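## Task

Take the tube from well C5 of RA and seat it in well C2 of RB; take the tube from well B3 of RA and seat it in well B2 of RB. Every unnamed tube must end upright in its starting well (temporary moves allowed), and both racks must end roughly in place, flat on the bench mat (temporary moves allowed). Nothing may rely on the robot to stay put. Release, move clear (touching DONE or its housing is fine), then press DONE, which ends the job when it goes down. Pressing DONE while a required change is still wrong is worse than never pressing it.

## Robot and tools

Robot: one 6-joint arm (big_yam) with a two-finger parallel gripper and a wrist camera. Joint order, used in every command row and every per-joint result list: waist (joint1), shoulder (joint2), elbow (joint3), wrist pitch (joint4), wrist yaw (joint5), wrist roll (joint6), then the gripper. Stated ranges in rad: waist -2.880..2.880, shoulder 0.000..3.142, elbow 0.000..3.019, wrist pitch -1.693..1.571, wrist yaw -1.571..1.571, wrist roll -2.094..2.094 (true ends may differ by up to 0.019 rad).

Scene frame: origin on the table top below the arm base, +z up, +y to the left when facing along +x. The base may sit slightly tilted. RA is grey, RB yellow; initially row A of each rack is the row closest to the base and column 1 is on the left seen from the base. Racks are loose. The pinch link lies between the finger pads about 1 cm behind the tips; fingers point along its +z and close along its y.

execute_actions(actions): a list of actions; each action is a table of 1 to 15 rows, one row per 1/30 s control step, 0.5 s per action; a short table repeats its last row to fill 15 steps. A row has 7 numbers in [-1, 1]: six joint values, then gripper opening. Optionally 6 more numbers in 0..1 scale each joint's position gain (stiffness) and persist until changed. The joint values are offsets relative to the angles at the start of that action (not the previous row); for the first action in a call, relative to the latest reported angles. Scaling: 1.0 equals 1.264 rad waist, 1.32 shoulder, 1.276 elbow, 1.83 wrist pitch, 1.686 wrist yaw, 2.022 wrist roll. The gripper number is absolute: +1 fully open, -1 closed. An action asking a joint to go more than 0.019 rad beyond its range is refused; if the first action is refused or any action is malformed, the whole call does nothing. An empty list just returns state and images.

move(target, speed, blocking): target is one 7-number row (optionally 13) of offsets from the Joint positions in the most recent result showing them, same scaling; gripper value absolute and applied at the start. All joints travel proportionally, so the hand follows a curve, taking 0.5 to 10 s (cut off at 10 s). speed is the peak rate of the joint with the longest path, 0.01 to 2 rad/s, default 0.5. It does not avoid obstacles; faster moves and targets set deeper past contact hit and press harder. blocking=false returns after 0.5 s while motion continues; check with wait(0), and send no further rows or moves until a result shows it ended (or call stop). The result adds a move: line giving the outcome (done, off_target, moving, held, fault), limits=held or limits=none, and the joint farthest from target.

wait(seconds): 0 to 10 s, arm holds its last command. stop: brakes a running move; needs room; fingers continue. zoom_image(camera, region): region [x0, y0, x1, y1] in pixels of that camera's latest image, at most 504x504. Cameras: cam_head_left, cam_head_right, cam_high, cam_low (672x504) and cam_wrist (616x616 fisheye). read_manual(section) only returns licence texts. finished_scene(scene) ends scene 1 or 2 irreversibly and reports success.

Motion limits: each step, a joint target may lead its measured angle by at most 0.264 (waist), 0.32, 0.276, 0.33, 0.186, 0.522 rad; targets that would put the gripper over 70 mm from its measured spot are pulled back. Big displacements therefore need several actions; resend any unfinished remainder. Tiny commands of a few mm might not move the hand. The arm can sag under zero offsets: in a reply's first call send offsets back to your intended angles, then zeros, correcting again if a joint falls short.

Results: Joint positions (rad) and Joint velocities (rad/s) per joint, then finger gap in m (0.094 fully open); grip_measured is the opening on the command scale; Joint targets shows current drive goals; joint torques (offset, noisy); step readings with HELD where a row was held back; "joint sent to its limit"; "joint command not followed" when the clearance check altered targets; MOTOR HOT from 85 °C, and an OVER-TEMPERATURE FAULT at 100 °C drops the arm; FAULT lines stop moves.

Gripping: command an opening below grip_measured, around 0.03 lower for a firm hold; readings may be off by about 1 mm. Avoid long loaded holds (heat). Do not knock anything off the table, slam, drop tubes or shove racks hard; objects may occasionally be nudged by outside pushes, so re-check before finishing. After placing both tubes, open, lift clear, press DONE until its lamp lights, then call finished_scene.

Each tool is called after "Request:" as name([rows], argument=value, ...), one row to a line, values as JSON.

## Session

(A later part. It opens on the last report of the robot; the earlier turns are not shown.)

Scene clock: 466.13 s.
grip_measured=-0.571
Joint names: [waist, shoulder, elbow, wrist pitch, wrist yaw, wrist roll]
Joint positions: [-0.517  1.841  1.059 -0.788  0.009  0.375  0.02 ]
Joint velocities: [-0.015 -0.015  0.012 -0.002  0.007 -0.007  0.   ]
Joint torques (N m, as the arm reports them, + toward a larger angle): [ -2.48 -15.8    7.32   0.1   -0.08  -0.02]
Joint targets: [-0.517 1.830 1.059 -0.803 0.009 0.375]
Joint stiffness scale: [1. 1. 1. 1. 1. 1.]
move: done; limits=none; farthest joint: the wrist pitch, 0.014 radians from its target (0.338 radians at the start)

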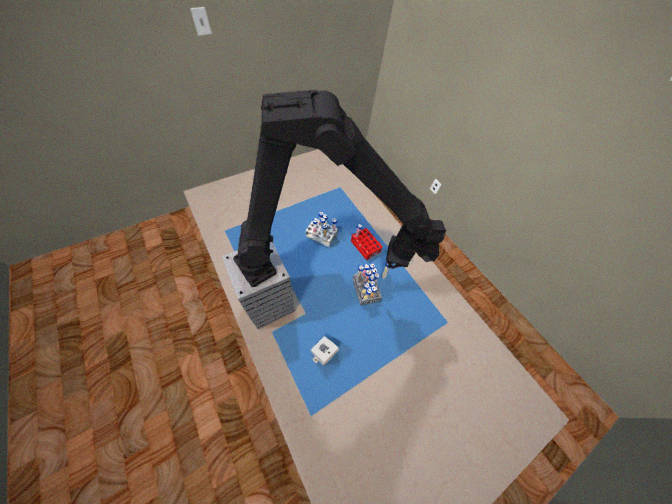

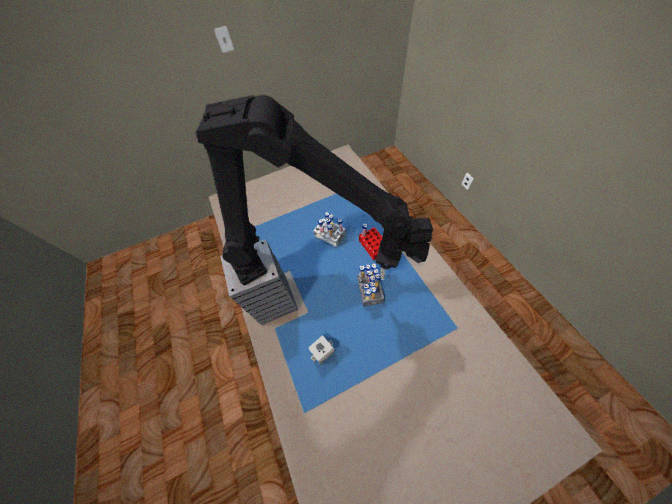

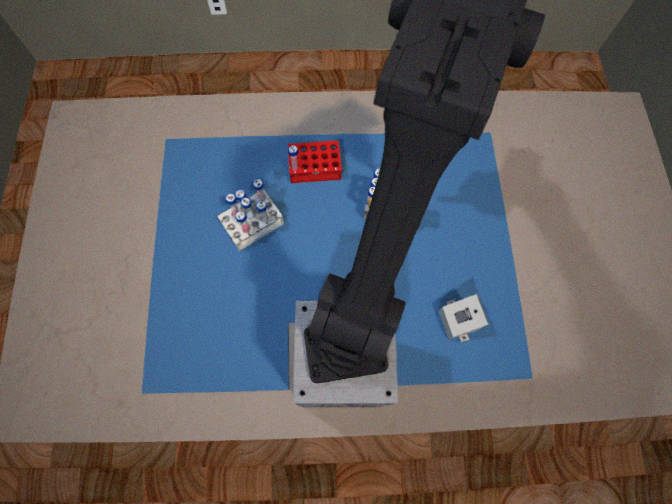

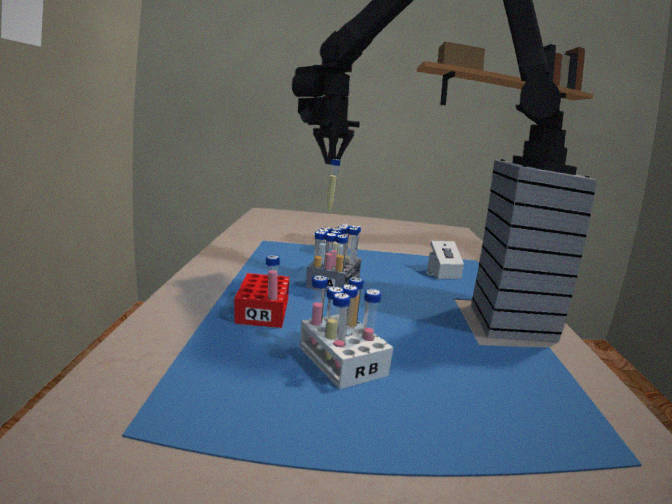

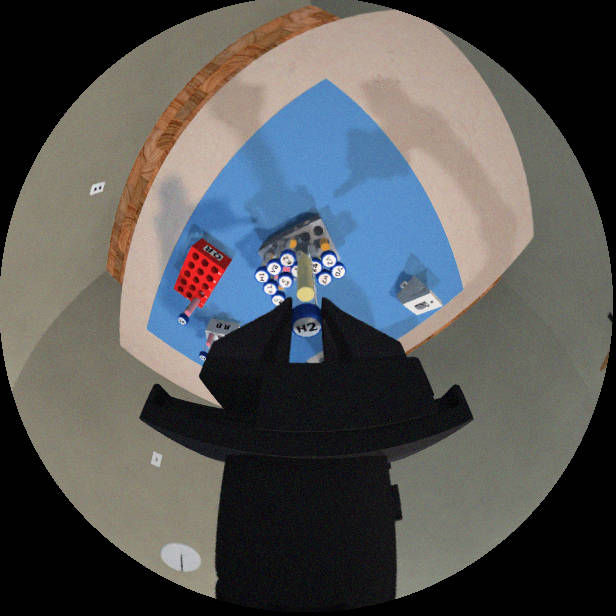

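Request:
move(target=[-0.052,0,0,0,0,-0.03,-0.62], speed=0.1)

Request:
move(target=[0,0.175,0,0.125,0,0,-0.62], speed=0.12)

Request:
zoom_image(camera="cam_wrist", region=[236,200,376,340])

Request:
zoom_image(camera="cam_low", region=[270,170,400,300])

Scene clock: 485.00 s.
grip_measured=-0.571
Joint names: [waist, shoulder, elbow, wrist pitch, wrist yaw, wrist roll]
Joint positions: [-0.572  1.841  1.059 -0.788  0.009  0.327  0.02 ]
Joint velocities: [-0.005  0.015  0.002 -0.012  0.037 -0.037  0.001]
Joint torques (N m, as the arm reports them, + toward a larger angle): [ -3.21 -14.03   7.4    0.32  -0.08  -0.11]
Joint targets: [-0.583 1.842 1.059 -0.788 0.009 0.315]
Joint stiffness scale: [1. 1. 1. 1. 1. 1.]
move: done; limits=none; farthest joint: the wrist roll, 0.013 radians from its target (0.061 radians at the start)

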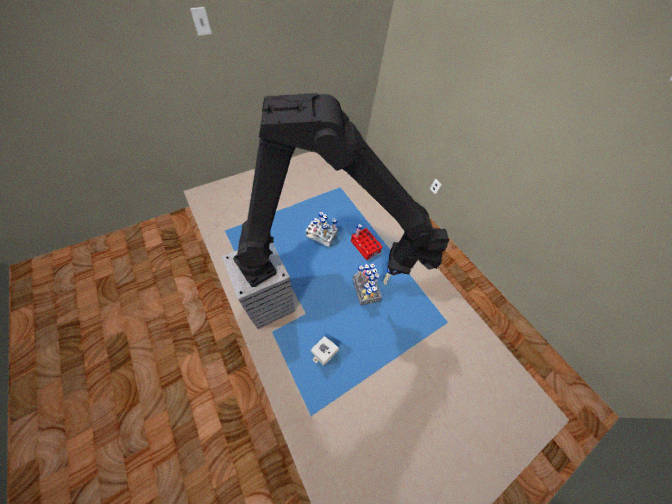

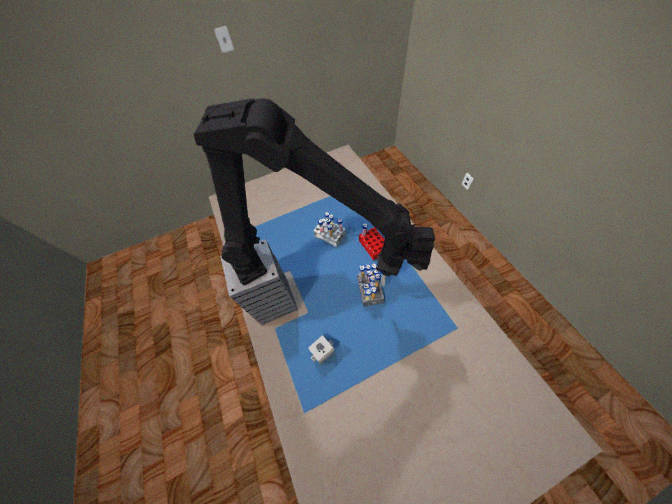

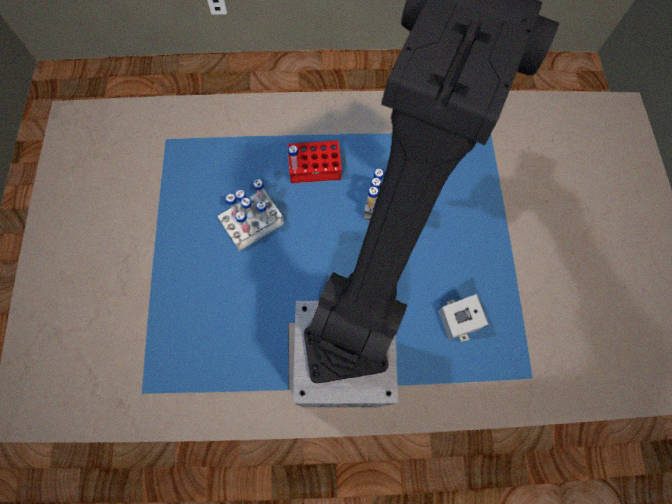

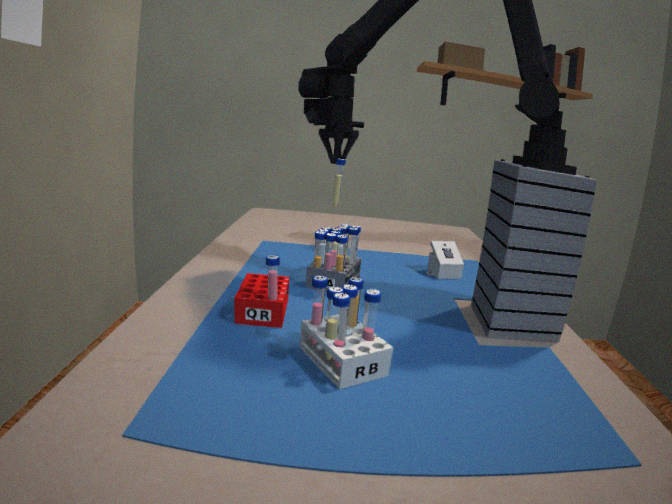

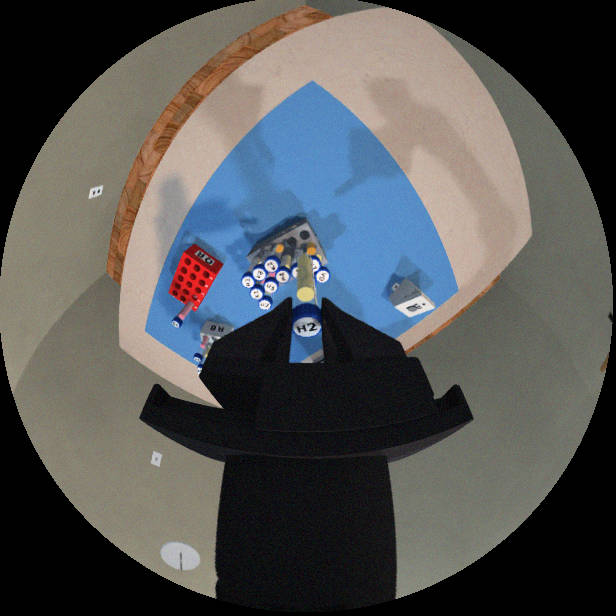

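Scene clock: 487.27 s.
grip_measured=-0.571
Joint names: [waist, shoulder, elbow, wrist pitch, wrist yaw, wrist roll]
Joint positions: [-0.572  2.057  1.059 -0.575  0.009  0.327  0.02 ]
Joint velocities: [-0.015 -0.015 -0.017  0.002 -0.022  0.007  0.   ]
Joint torques (N m, as the arm reports them, + toward a larger angle): [ -1.98 -13.72   5.46   0.98  -0.08   0.02]
Joint targets: [-0.572 2.072 1.059 -0.559 0.009 0.327]
Joint stiffness scale: [1. 1. 1. 1. 1. 1.]
move: done; limits=none; farthest joint: the wrist pitch, 0.016 radians from its target (0.229 radians at the start)

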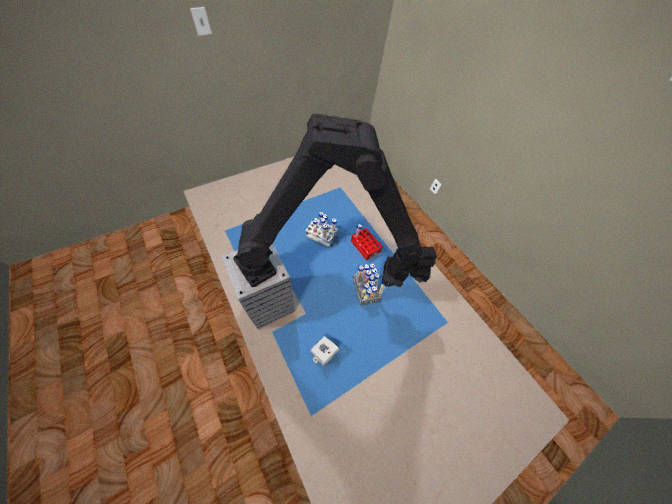

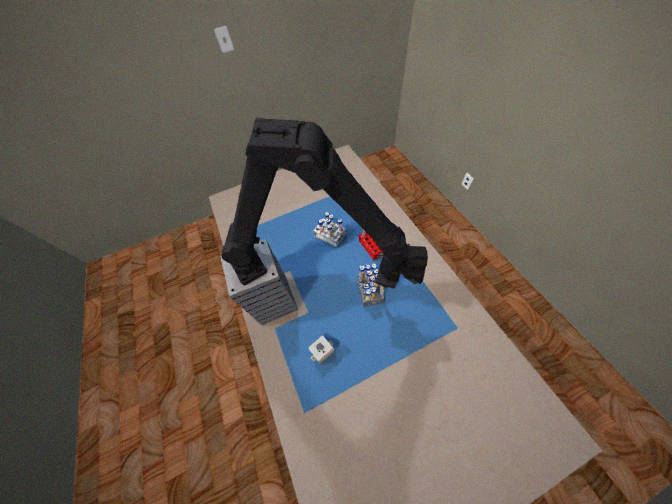

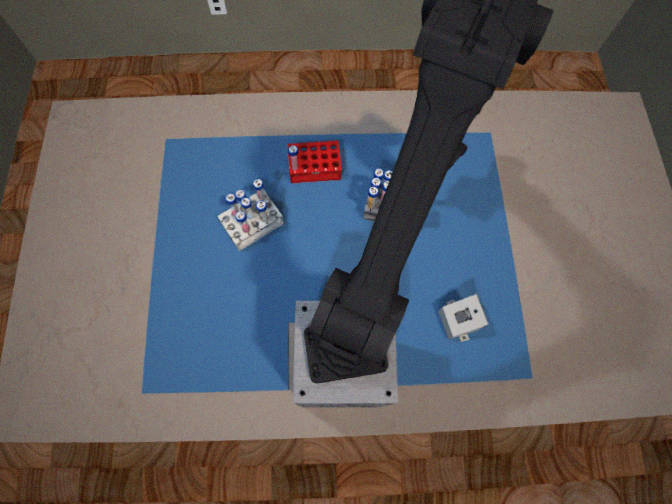

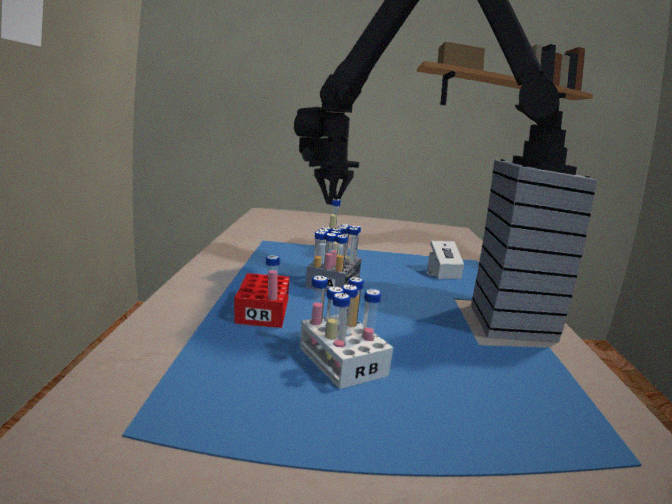

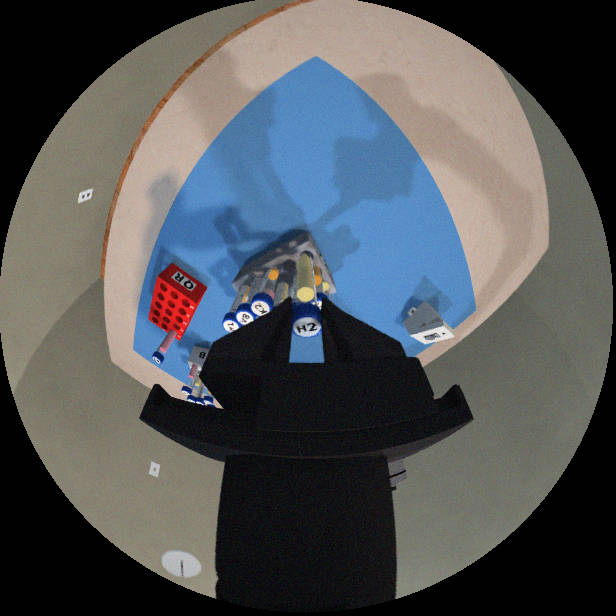

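Region (236, 200, 376, 340) of cam_wrist's 616x616 image, scaled by 3.600, with more detail than that image has.

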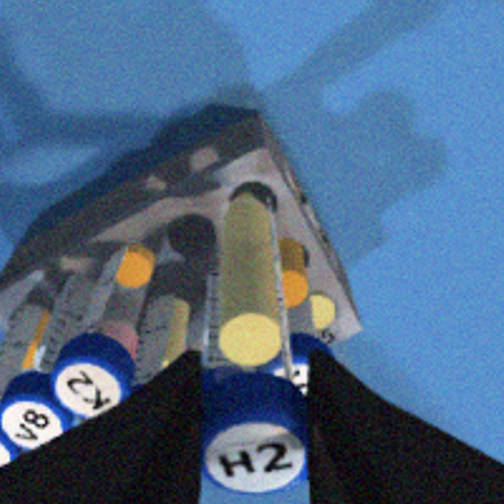

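Region (270, 170, 400, 300) of cam_low's 672x504 image, scaled by 3.877, with more detail than that image has.

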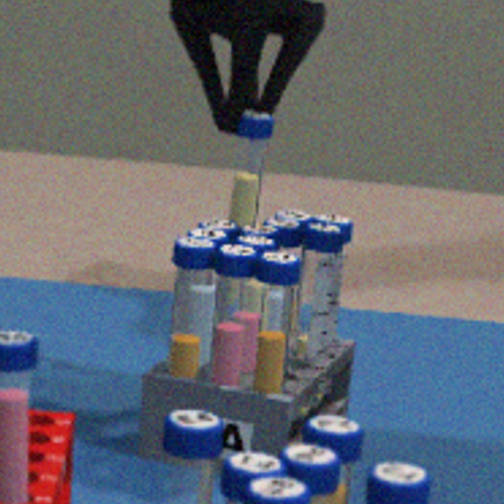

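Well aligned. Descend, with slight elbow.

Request:
move(target=[0,0.105,0.035,0.055,0,0,-0.62], speed=0.05)

Request:
zoom_image(camera="cam_wrist", region=[236,200,376,340])

Scene clock: 494.27 s.
grip_measured=-0.571
Joint names: [waist, shoulder, elbow, wrist pitch, wrist yaw, wrist roll]
Joint positions: [-0.572  2.176  1.075 -0.491  0.009  0.327  0.02 ]
Joint velocities: [ 0.005 -0.015 -0.012 -0.002  0.022 -0.022 -0.001]
Joint torques (N m, as the arm reports them, + toward a larger angle): [ -2.06 -14.08   7.29   0.93  -0.12  -0.01]
Joint targets: [-0.572 2.195 1.104 -0.475 0.009 0.327]
Joint stiffness scale: [1. 1. 1. 1. 1. 1.]
move: off_target; limits=none; farthest joint: the elbow, 0.029 radians from its target (0.044 radians at the start)

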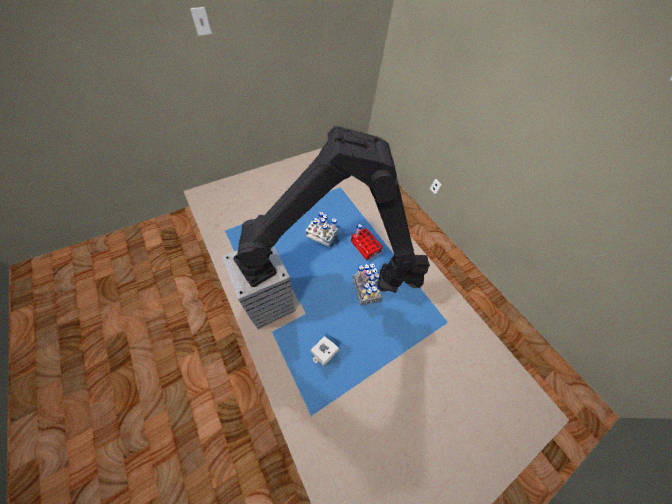

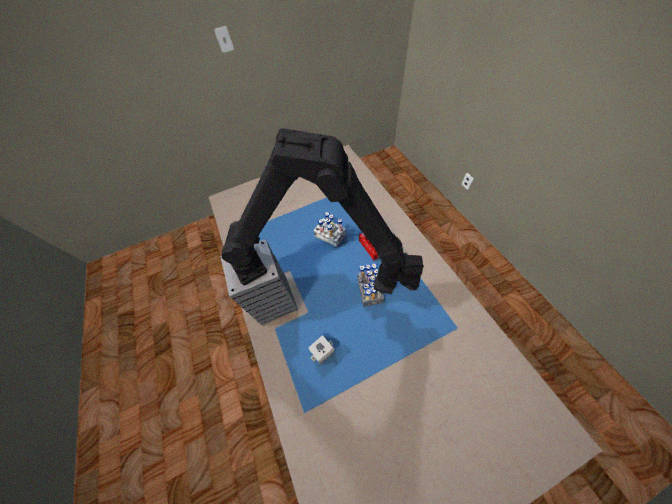

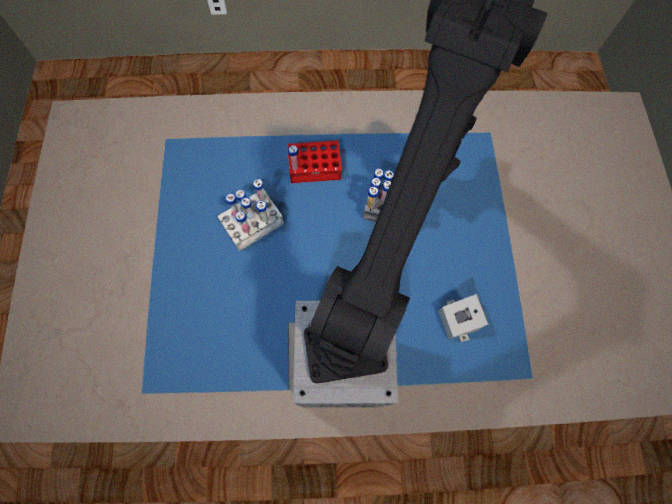

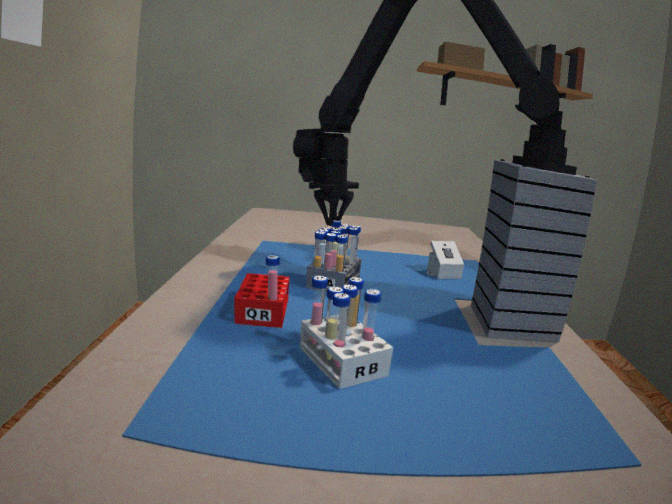

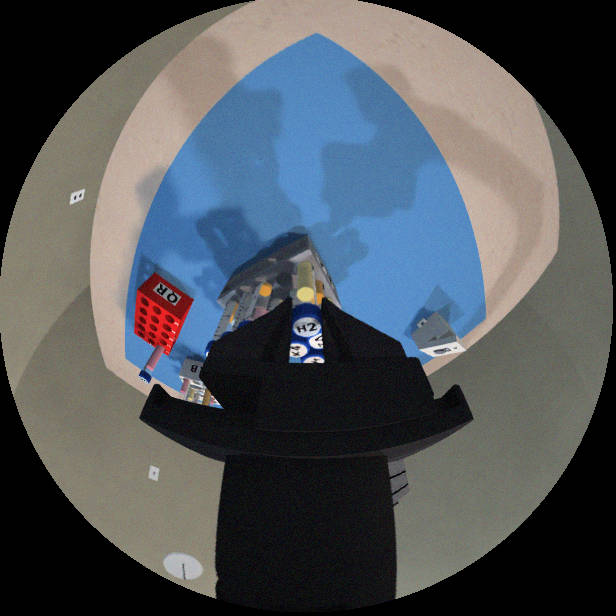

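Region (236, 200, 376, 340) of cam_wrist's 616x616 image, scaled by 3.600, with more detail than that image has.

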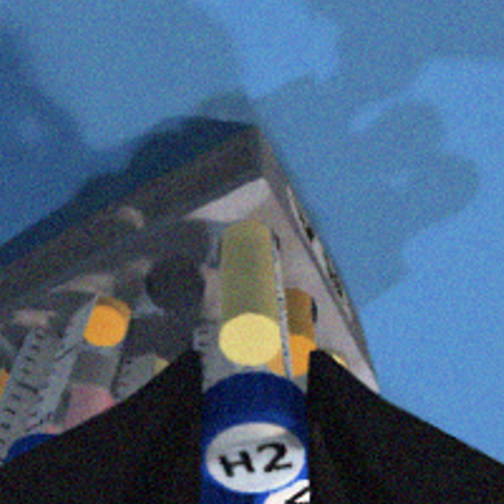

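Request:
move(target=[0,0.026,0.022,0.018,0,0,-0.62], speed=0.05)

Request:
move(target=[0,0.014,0.022,0.008,0,0,-0.46])

Request:
move(target=[0,-0.058,0,-0.035,0,0,-0.46], speed=0.1)

Request:
move(target=[0.096,0,-0.022,0.018,0,0.057,-0.46], speed=0.15)

Request:
zoom_image(camera="cam_wrist", region=[236,240,376,370])

Scene clock: 503.30 s.
grip_measured=-0.571
Joint names: [waist, shoulder, elbow, wrist pitch, wrist yaw, wrist roll]
Joint positions: [-0.572  2.192  1.075 -0.474  0.009  0.327  0.02 ]
Joint velocities: [-0.015 -0.005 -0.002 -0.007 -0.051  0.095  0.   ]
Joint torques (N m, as the arm reports them, + toward a larger angle): [ -2.31 -14.62   6.96   0.88  -0.09  -0.02]
Joint targets: [-0.572 2.211 1.103 -0.458 0.009 0.327]
Joint stiffness scale: [1. 1. 1. 1. 1. 1.]
move: off_target; limits=none; farthest joint: the elbow, 0.028 radians from its target (0.028 radians at the start)

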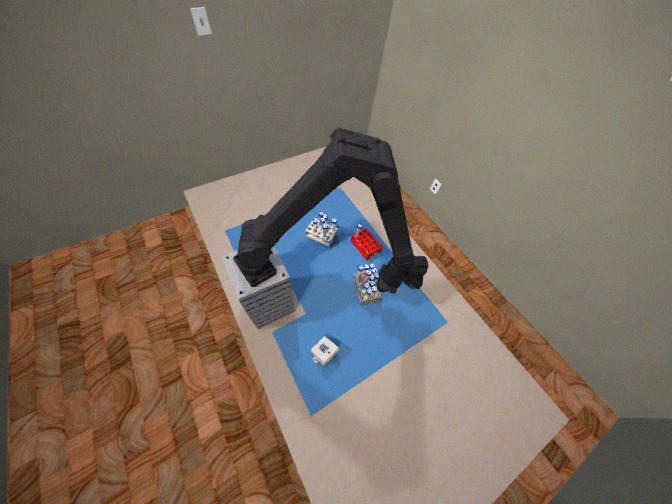

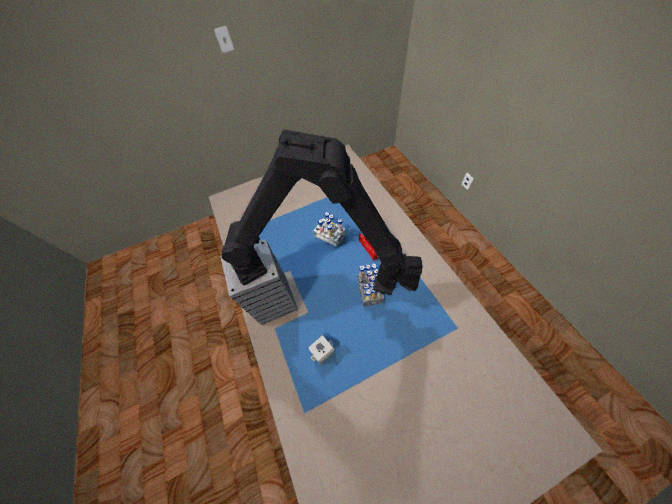

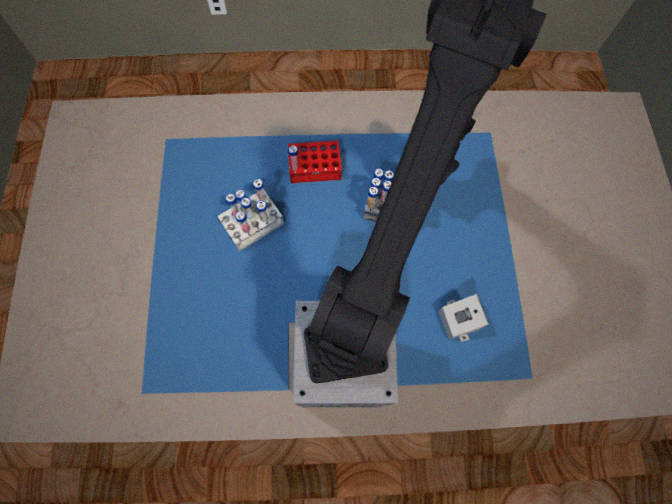

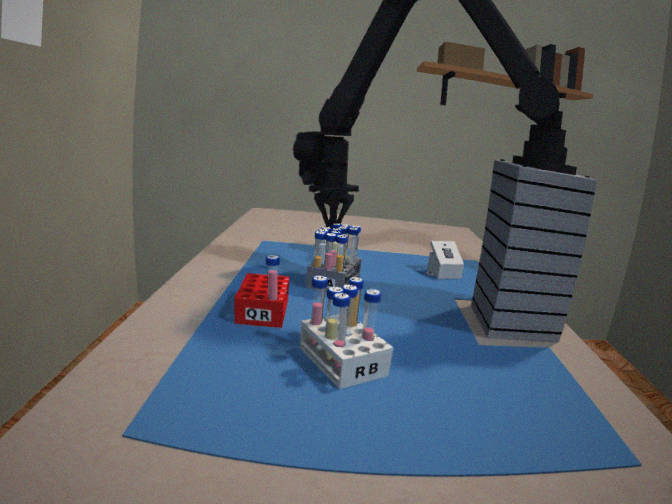

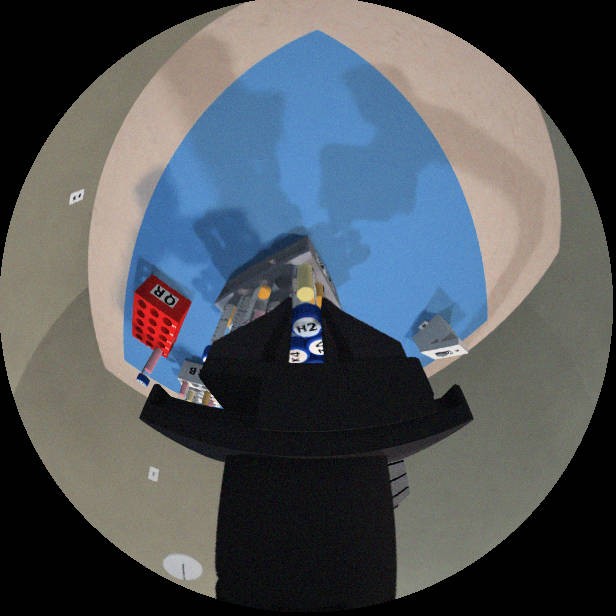

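Scene clock: 504.00 s.
grip_measured=-0.461
Joint names: [waist, shoulder, elbow, wrist pitch, wrist yaw, wrist roll]
Joint positions: [-0.572  2.192  1.075 -0.474  0.009  0.327  0.025]
Joint velocities: [-0.015  0.005 -0.002  0.007 -0.051 -0.095 -0.   ]
Joint torques (N m, as the arm reports them, + toward a larger angle): [ -2.5  -14.58   6.9    0.95  -0.1    0.04]
Joint targets: [-0.572 2.211 1.103 -0.459 0.009 0.327]
Joint stiffness scale: [1. 1. 1. 1. 1. 1.]
move: off_target; limits=none; farthest joint: the elbow, 0.028 radians from its target (0.028 radians at the start)

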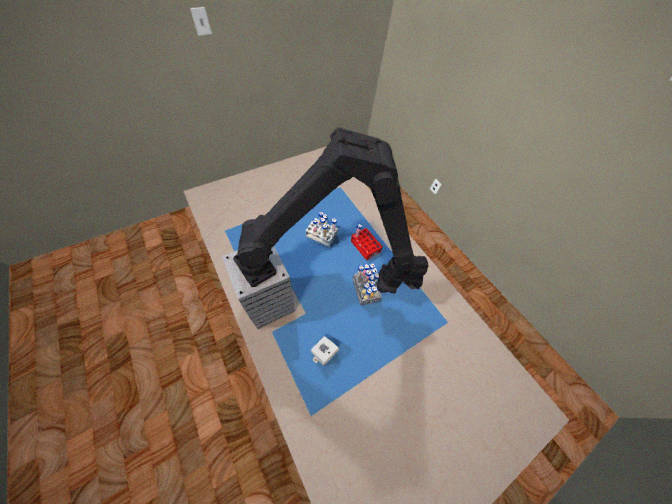

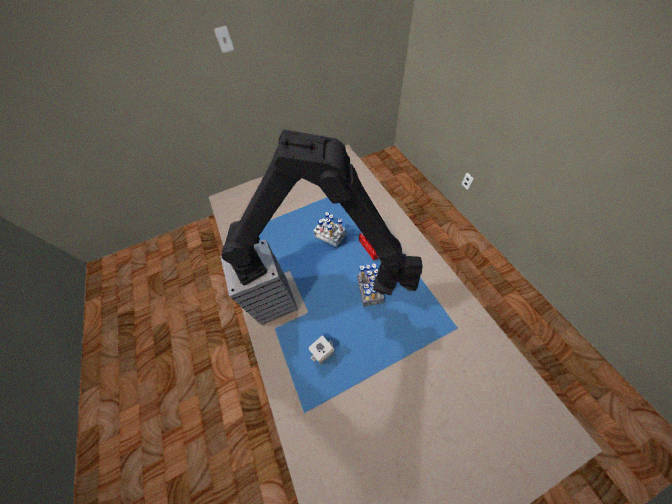

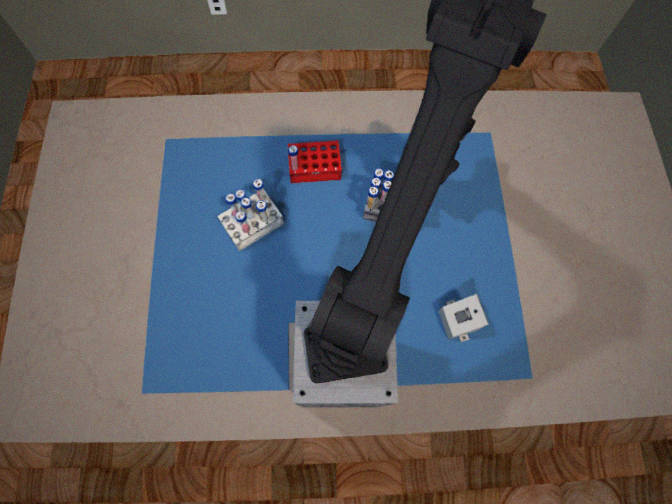

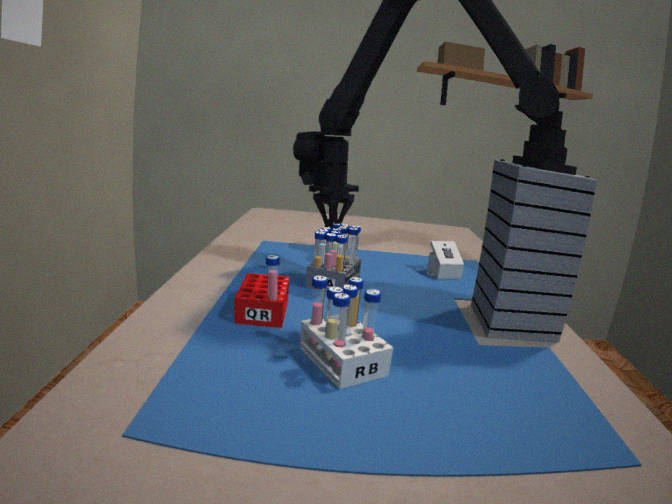

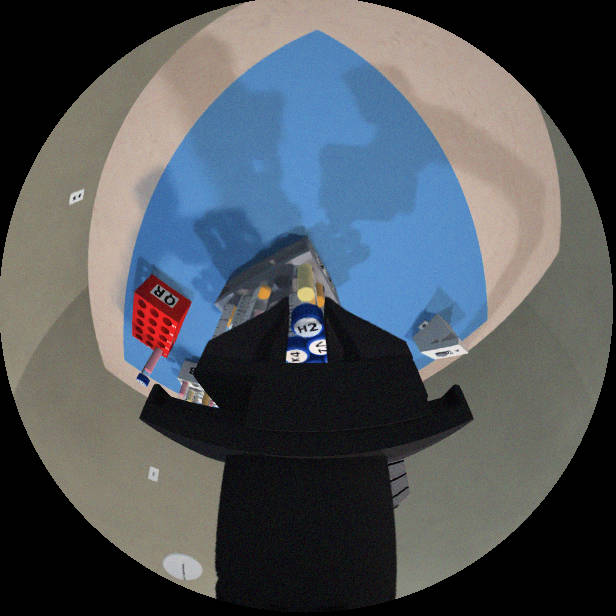

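Scene clock: 505.10 s.
grip_measured=-0.461
Joint names: [waist, shoulder, elbow, wrist pitch, wrist yaw, wrist roll]
Joint positions: [-0.572  2.13   1.075 -0.523  0.009  0.327  0.025]
Joint velocities: [-0.015  0.005  0.002 -0.022  0.022  0.051 -0.001]
Joint torques (N m, as the arm reports them, + toward a larger angle): [ -2.28 -17.14   5.31  -0.43  -0.1    0.02]
Joint targets: [-0.572 2.115 1.075 -0.538 0.009 0.327]
Joint stiffness scale: [1. 1. 1. 1. 1. 1.]
move: done; limits=none; farthest joint: the wrist pitch, 0.015 radians from its target (0.064 radians at the start)

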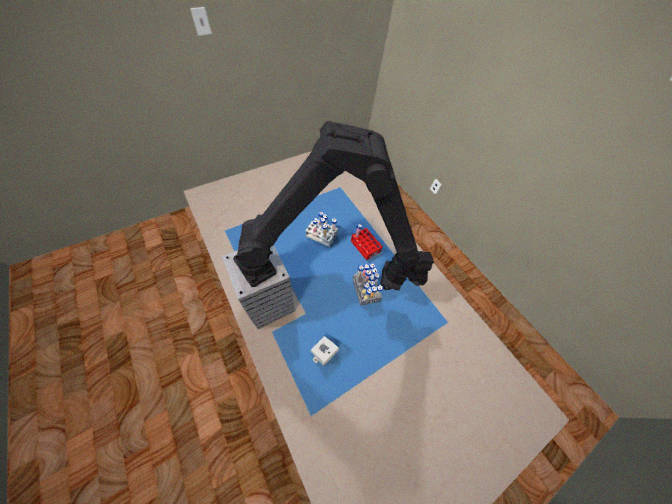

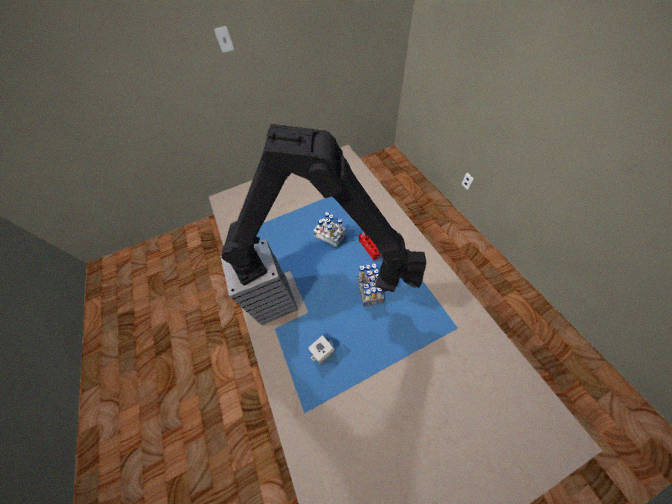

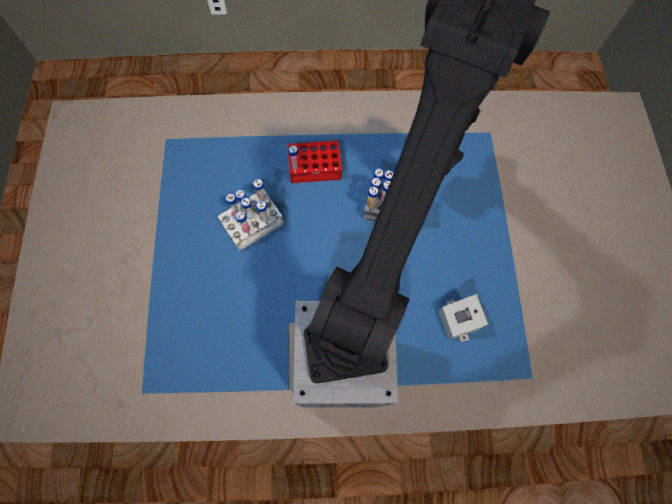

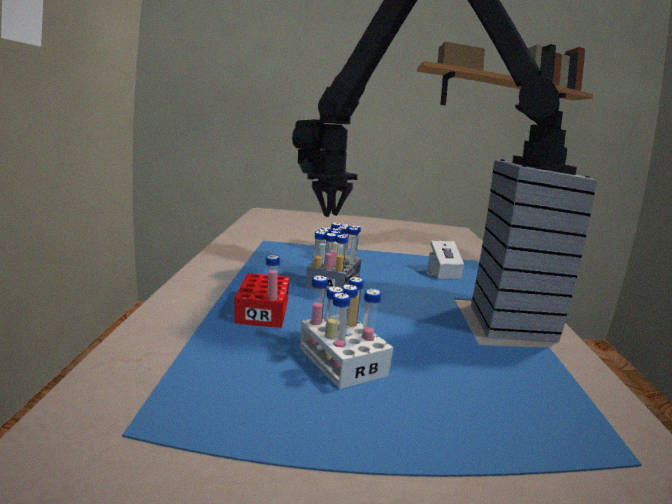

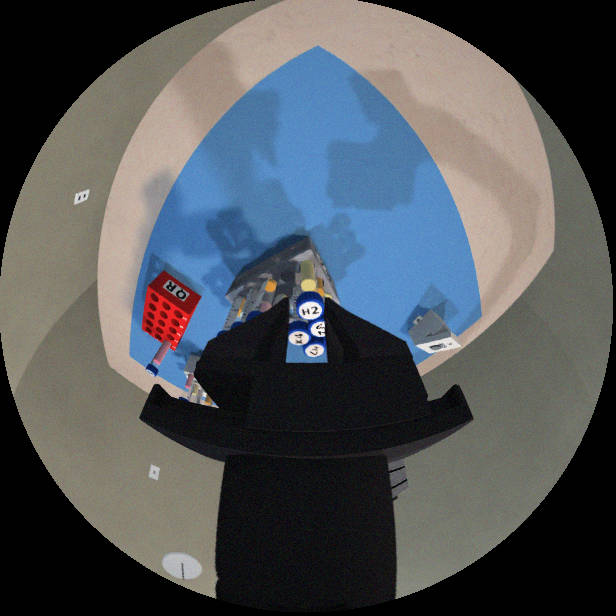

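Scene clock: 506.50 s.
grip_measured=-0.461
Joint names: [waist, shoulder, elbow, wrist pitch, wrist yaw, wrist roll]
Joint positions: [-0.46   2.13   1.051 -0.506  0.009  0.43   0.025]
Joint velocities: [-0.005 -0.015  0.002 -0.007 -0.081 -0.037  0.001]
Joint torques (N m, as the arm reports them, + toward a larger angle): [ -2.07 -16.65   4.4    1.01  -0.08   0.08]
Joint targets: [-0.451 2.130 1.047 -0.490 0.009 0.443]
Joint stiffness scale: [1. 1. 1. 1. 1. 1.]
move: done; limits=none; farthest joint: the wrist pitch, 0.016 radians from its target (0.033 radians at the start)

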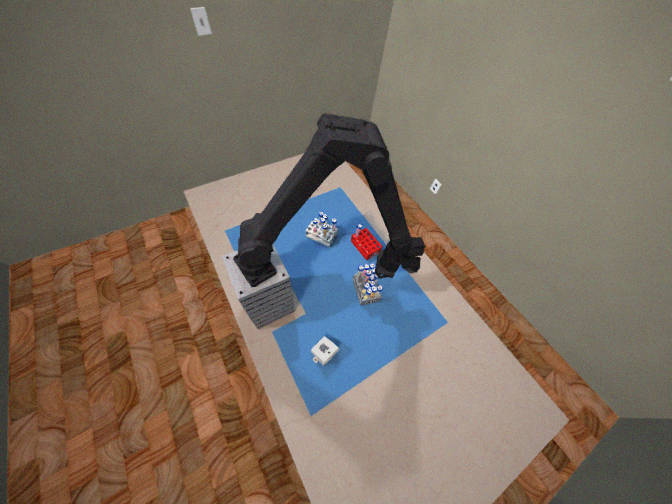

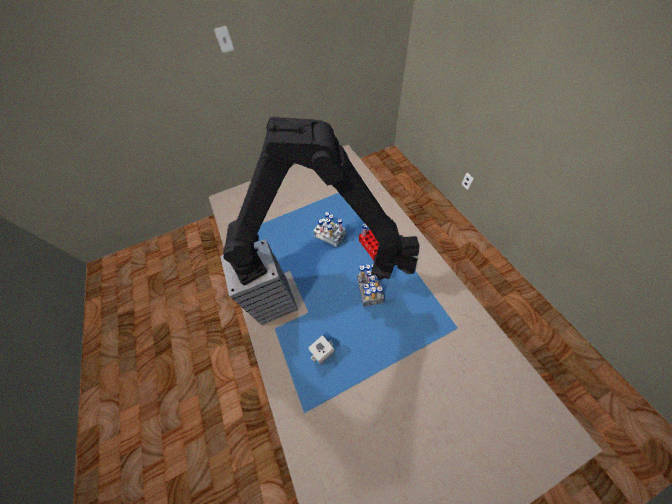

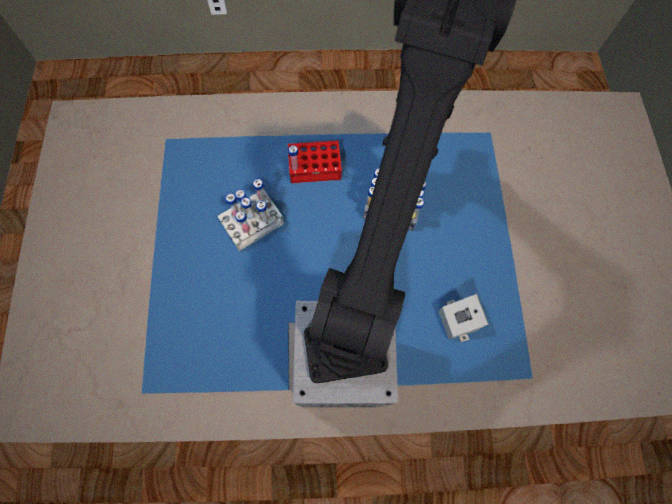

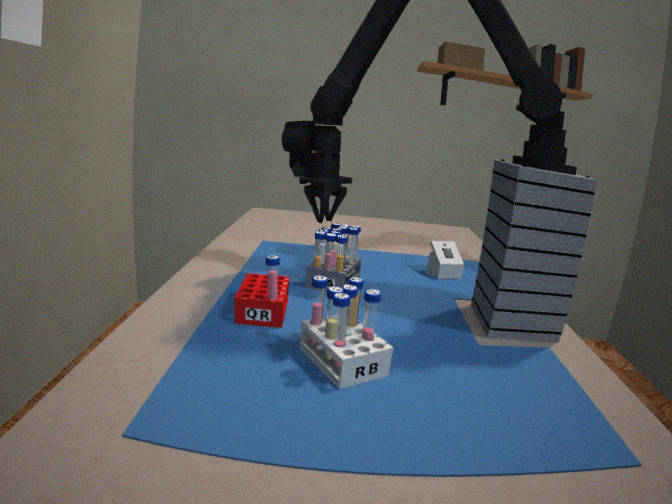

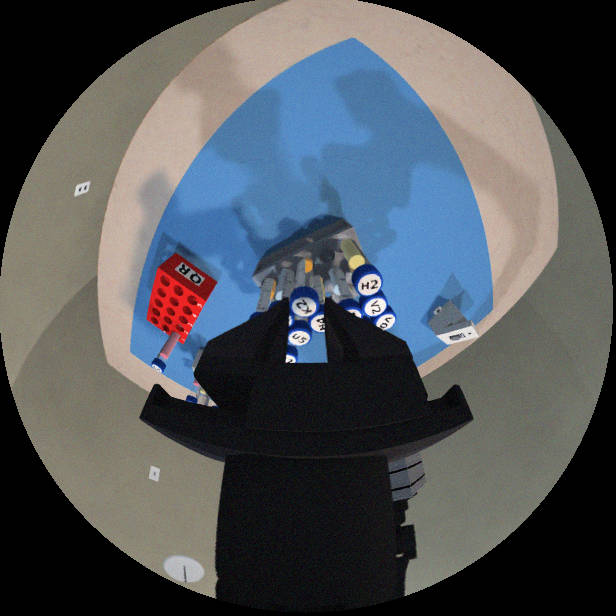

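Region (236, 240, 376, 370) of cam_wrist's 616x616 image, scaled by 3.600, with more detail than that image has; it fills the top 468 rows of this view, and the rest is white.

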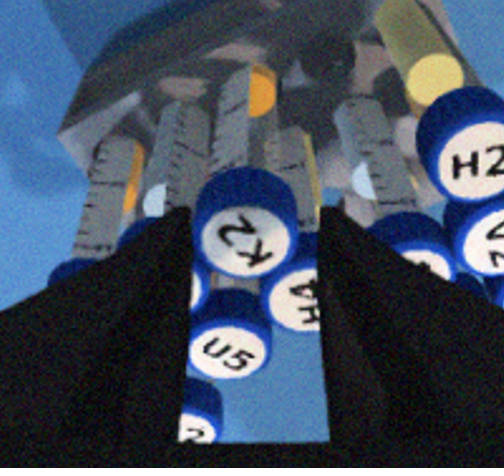

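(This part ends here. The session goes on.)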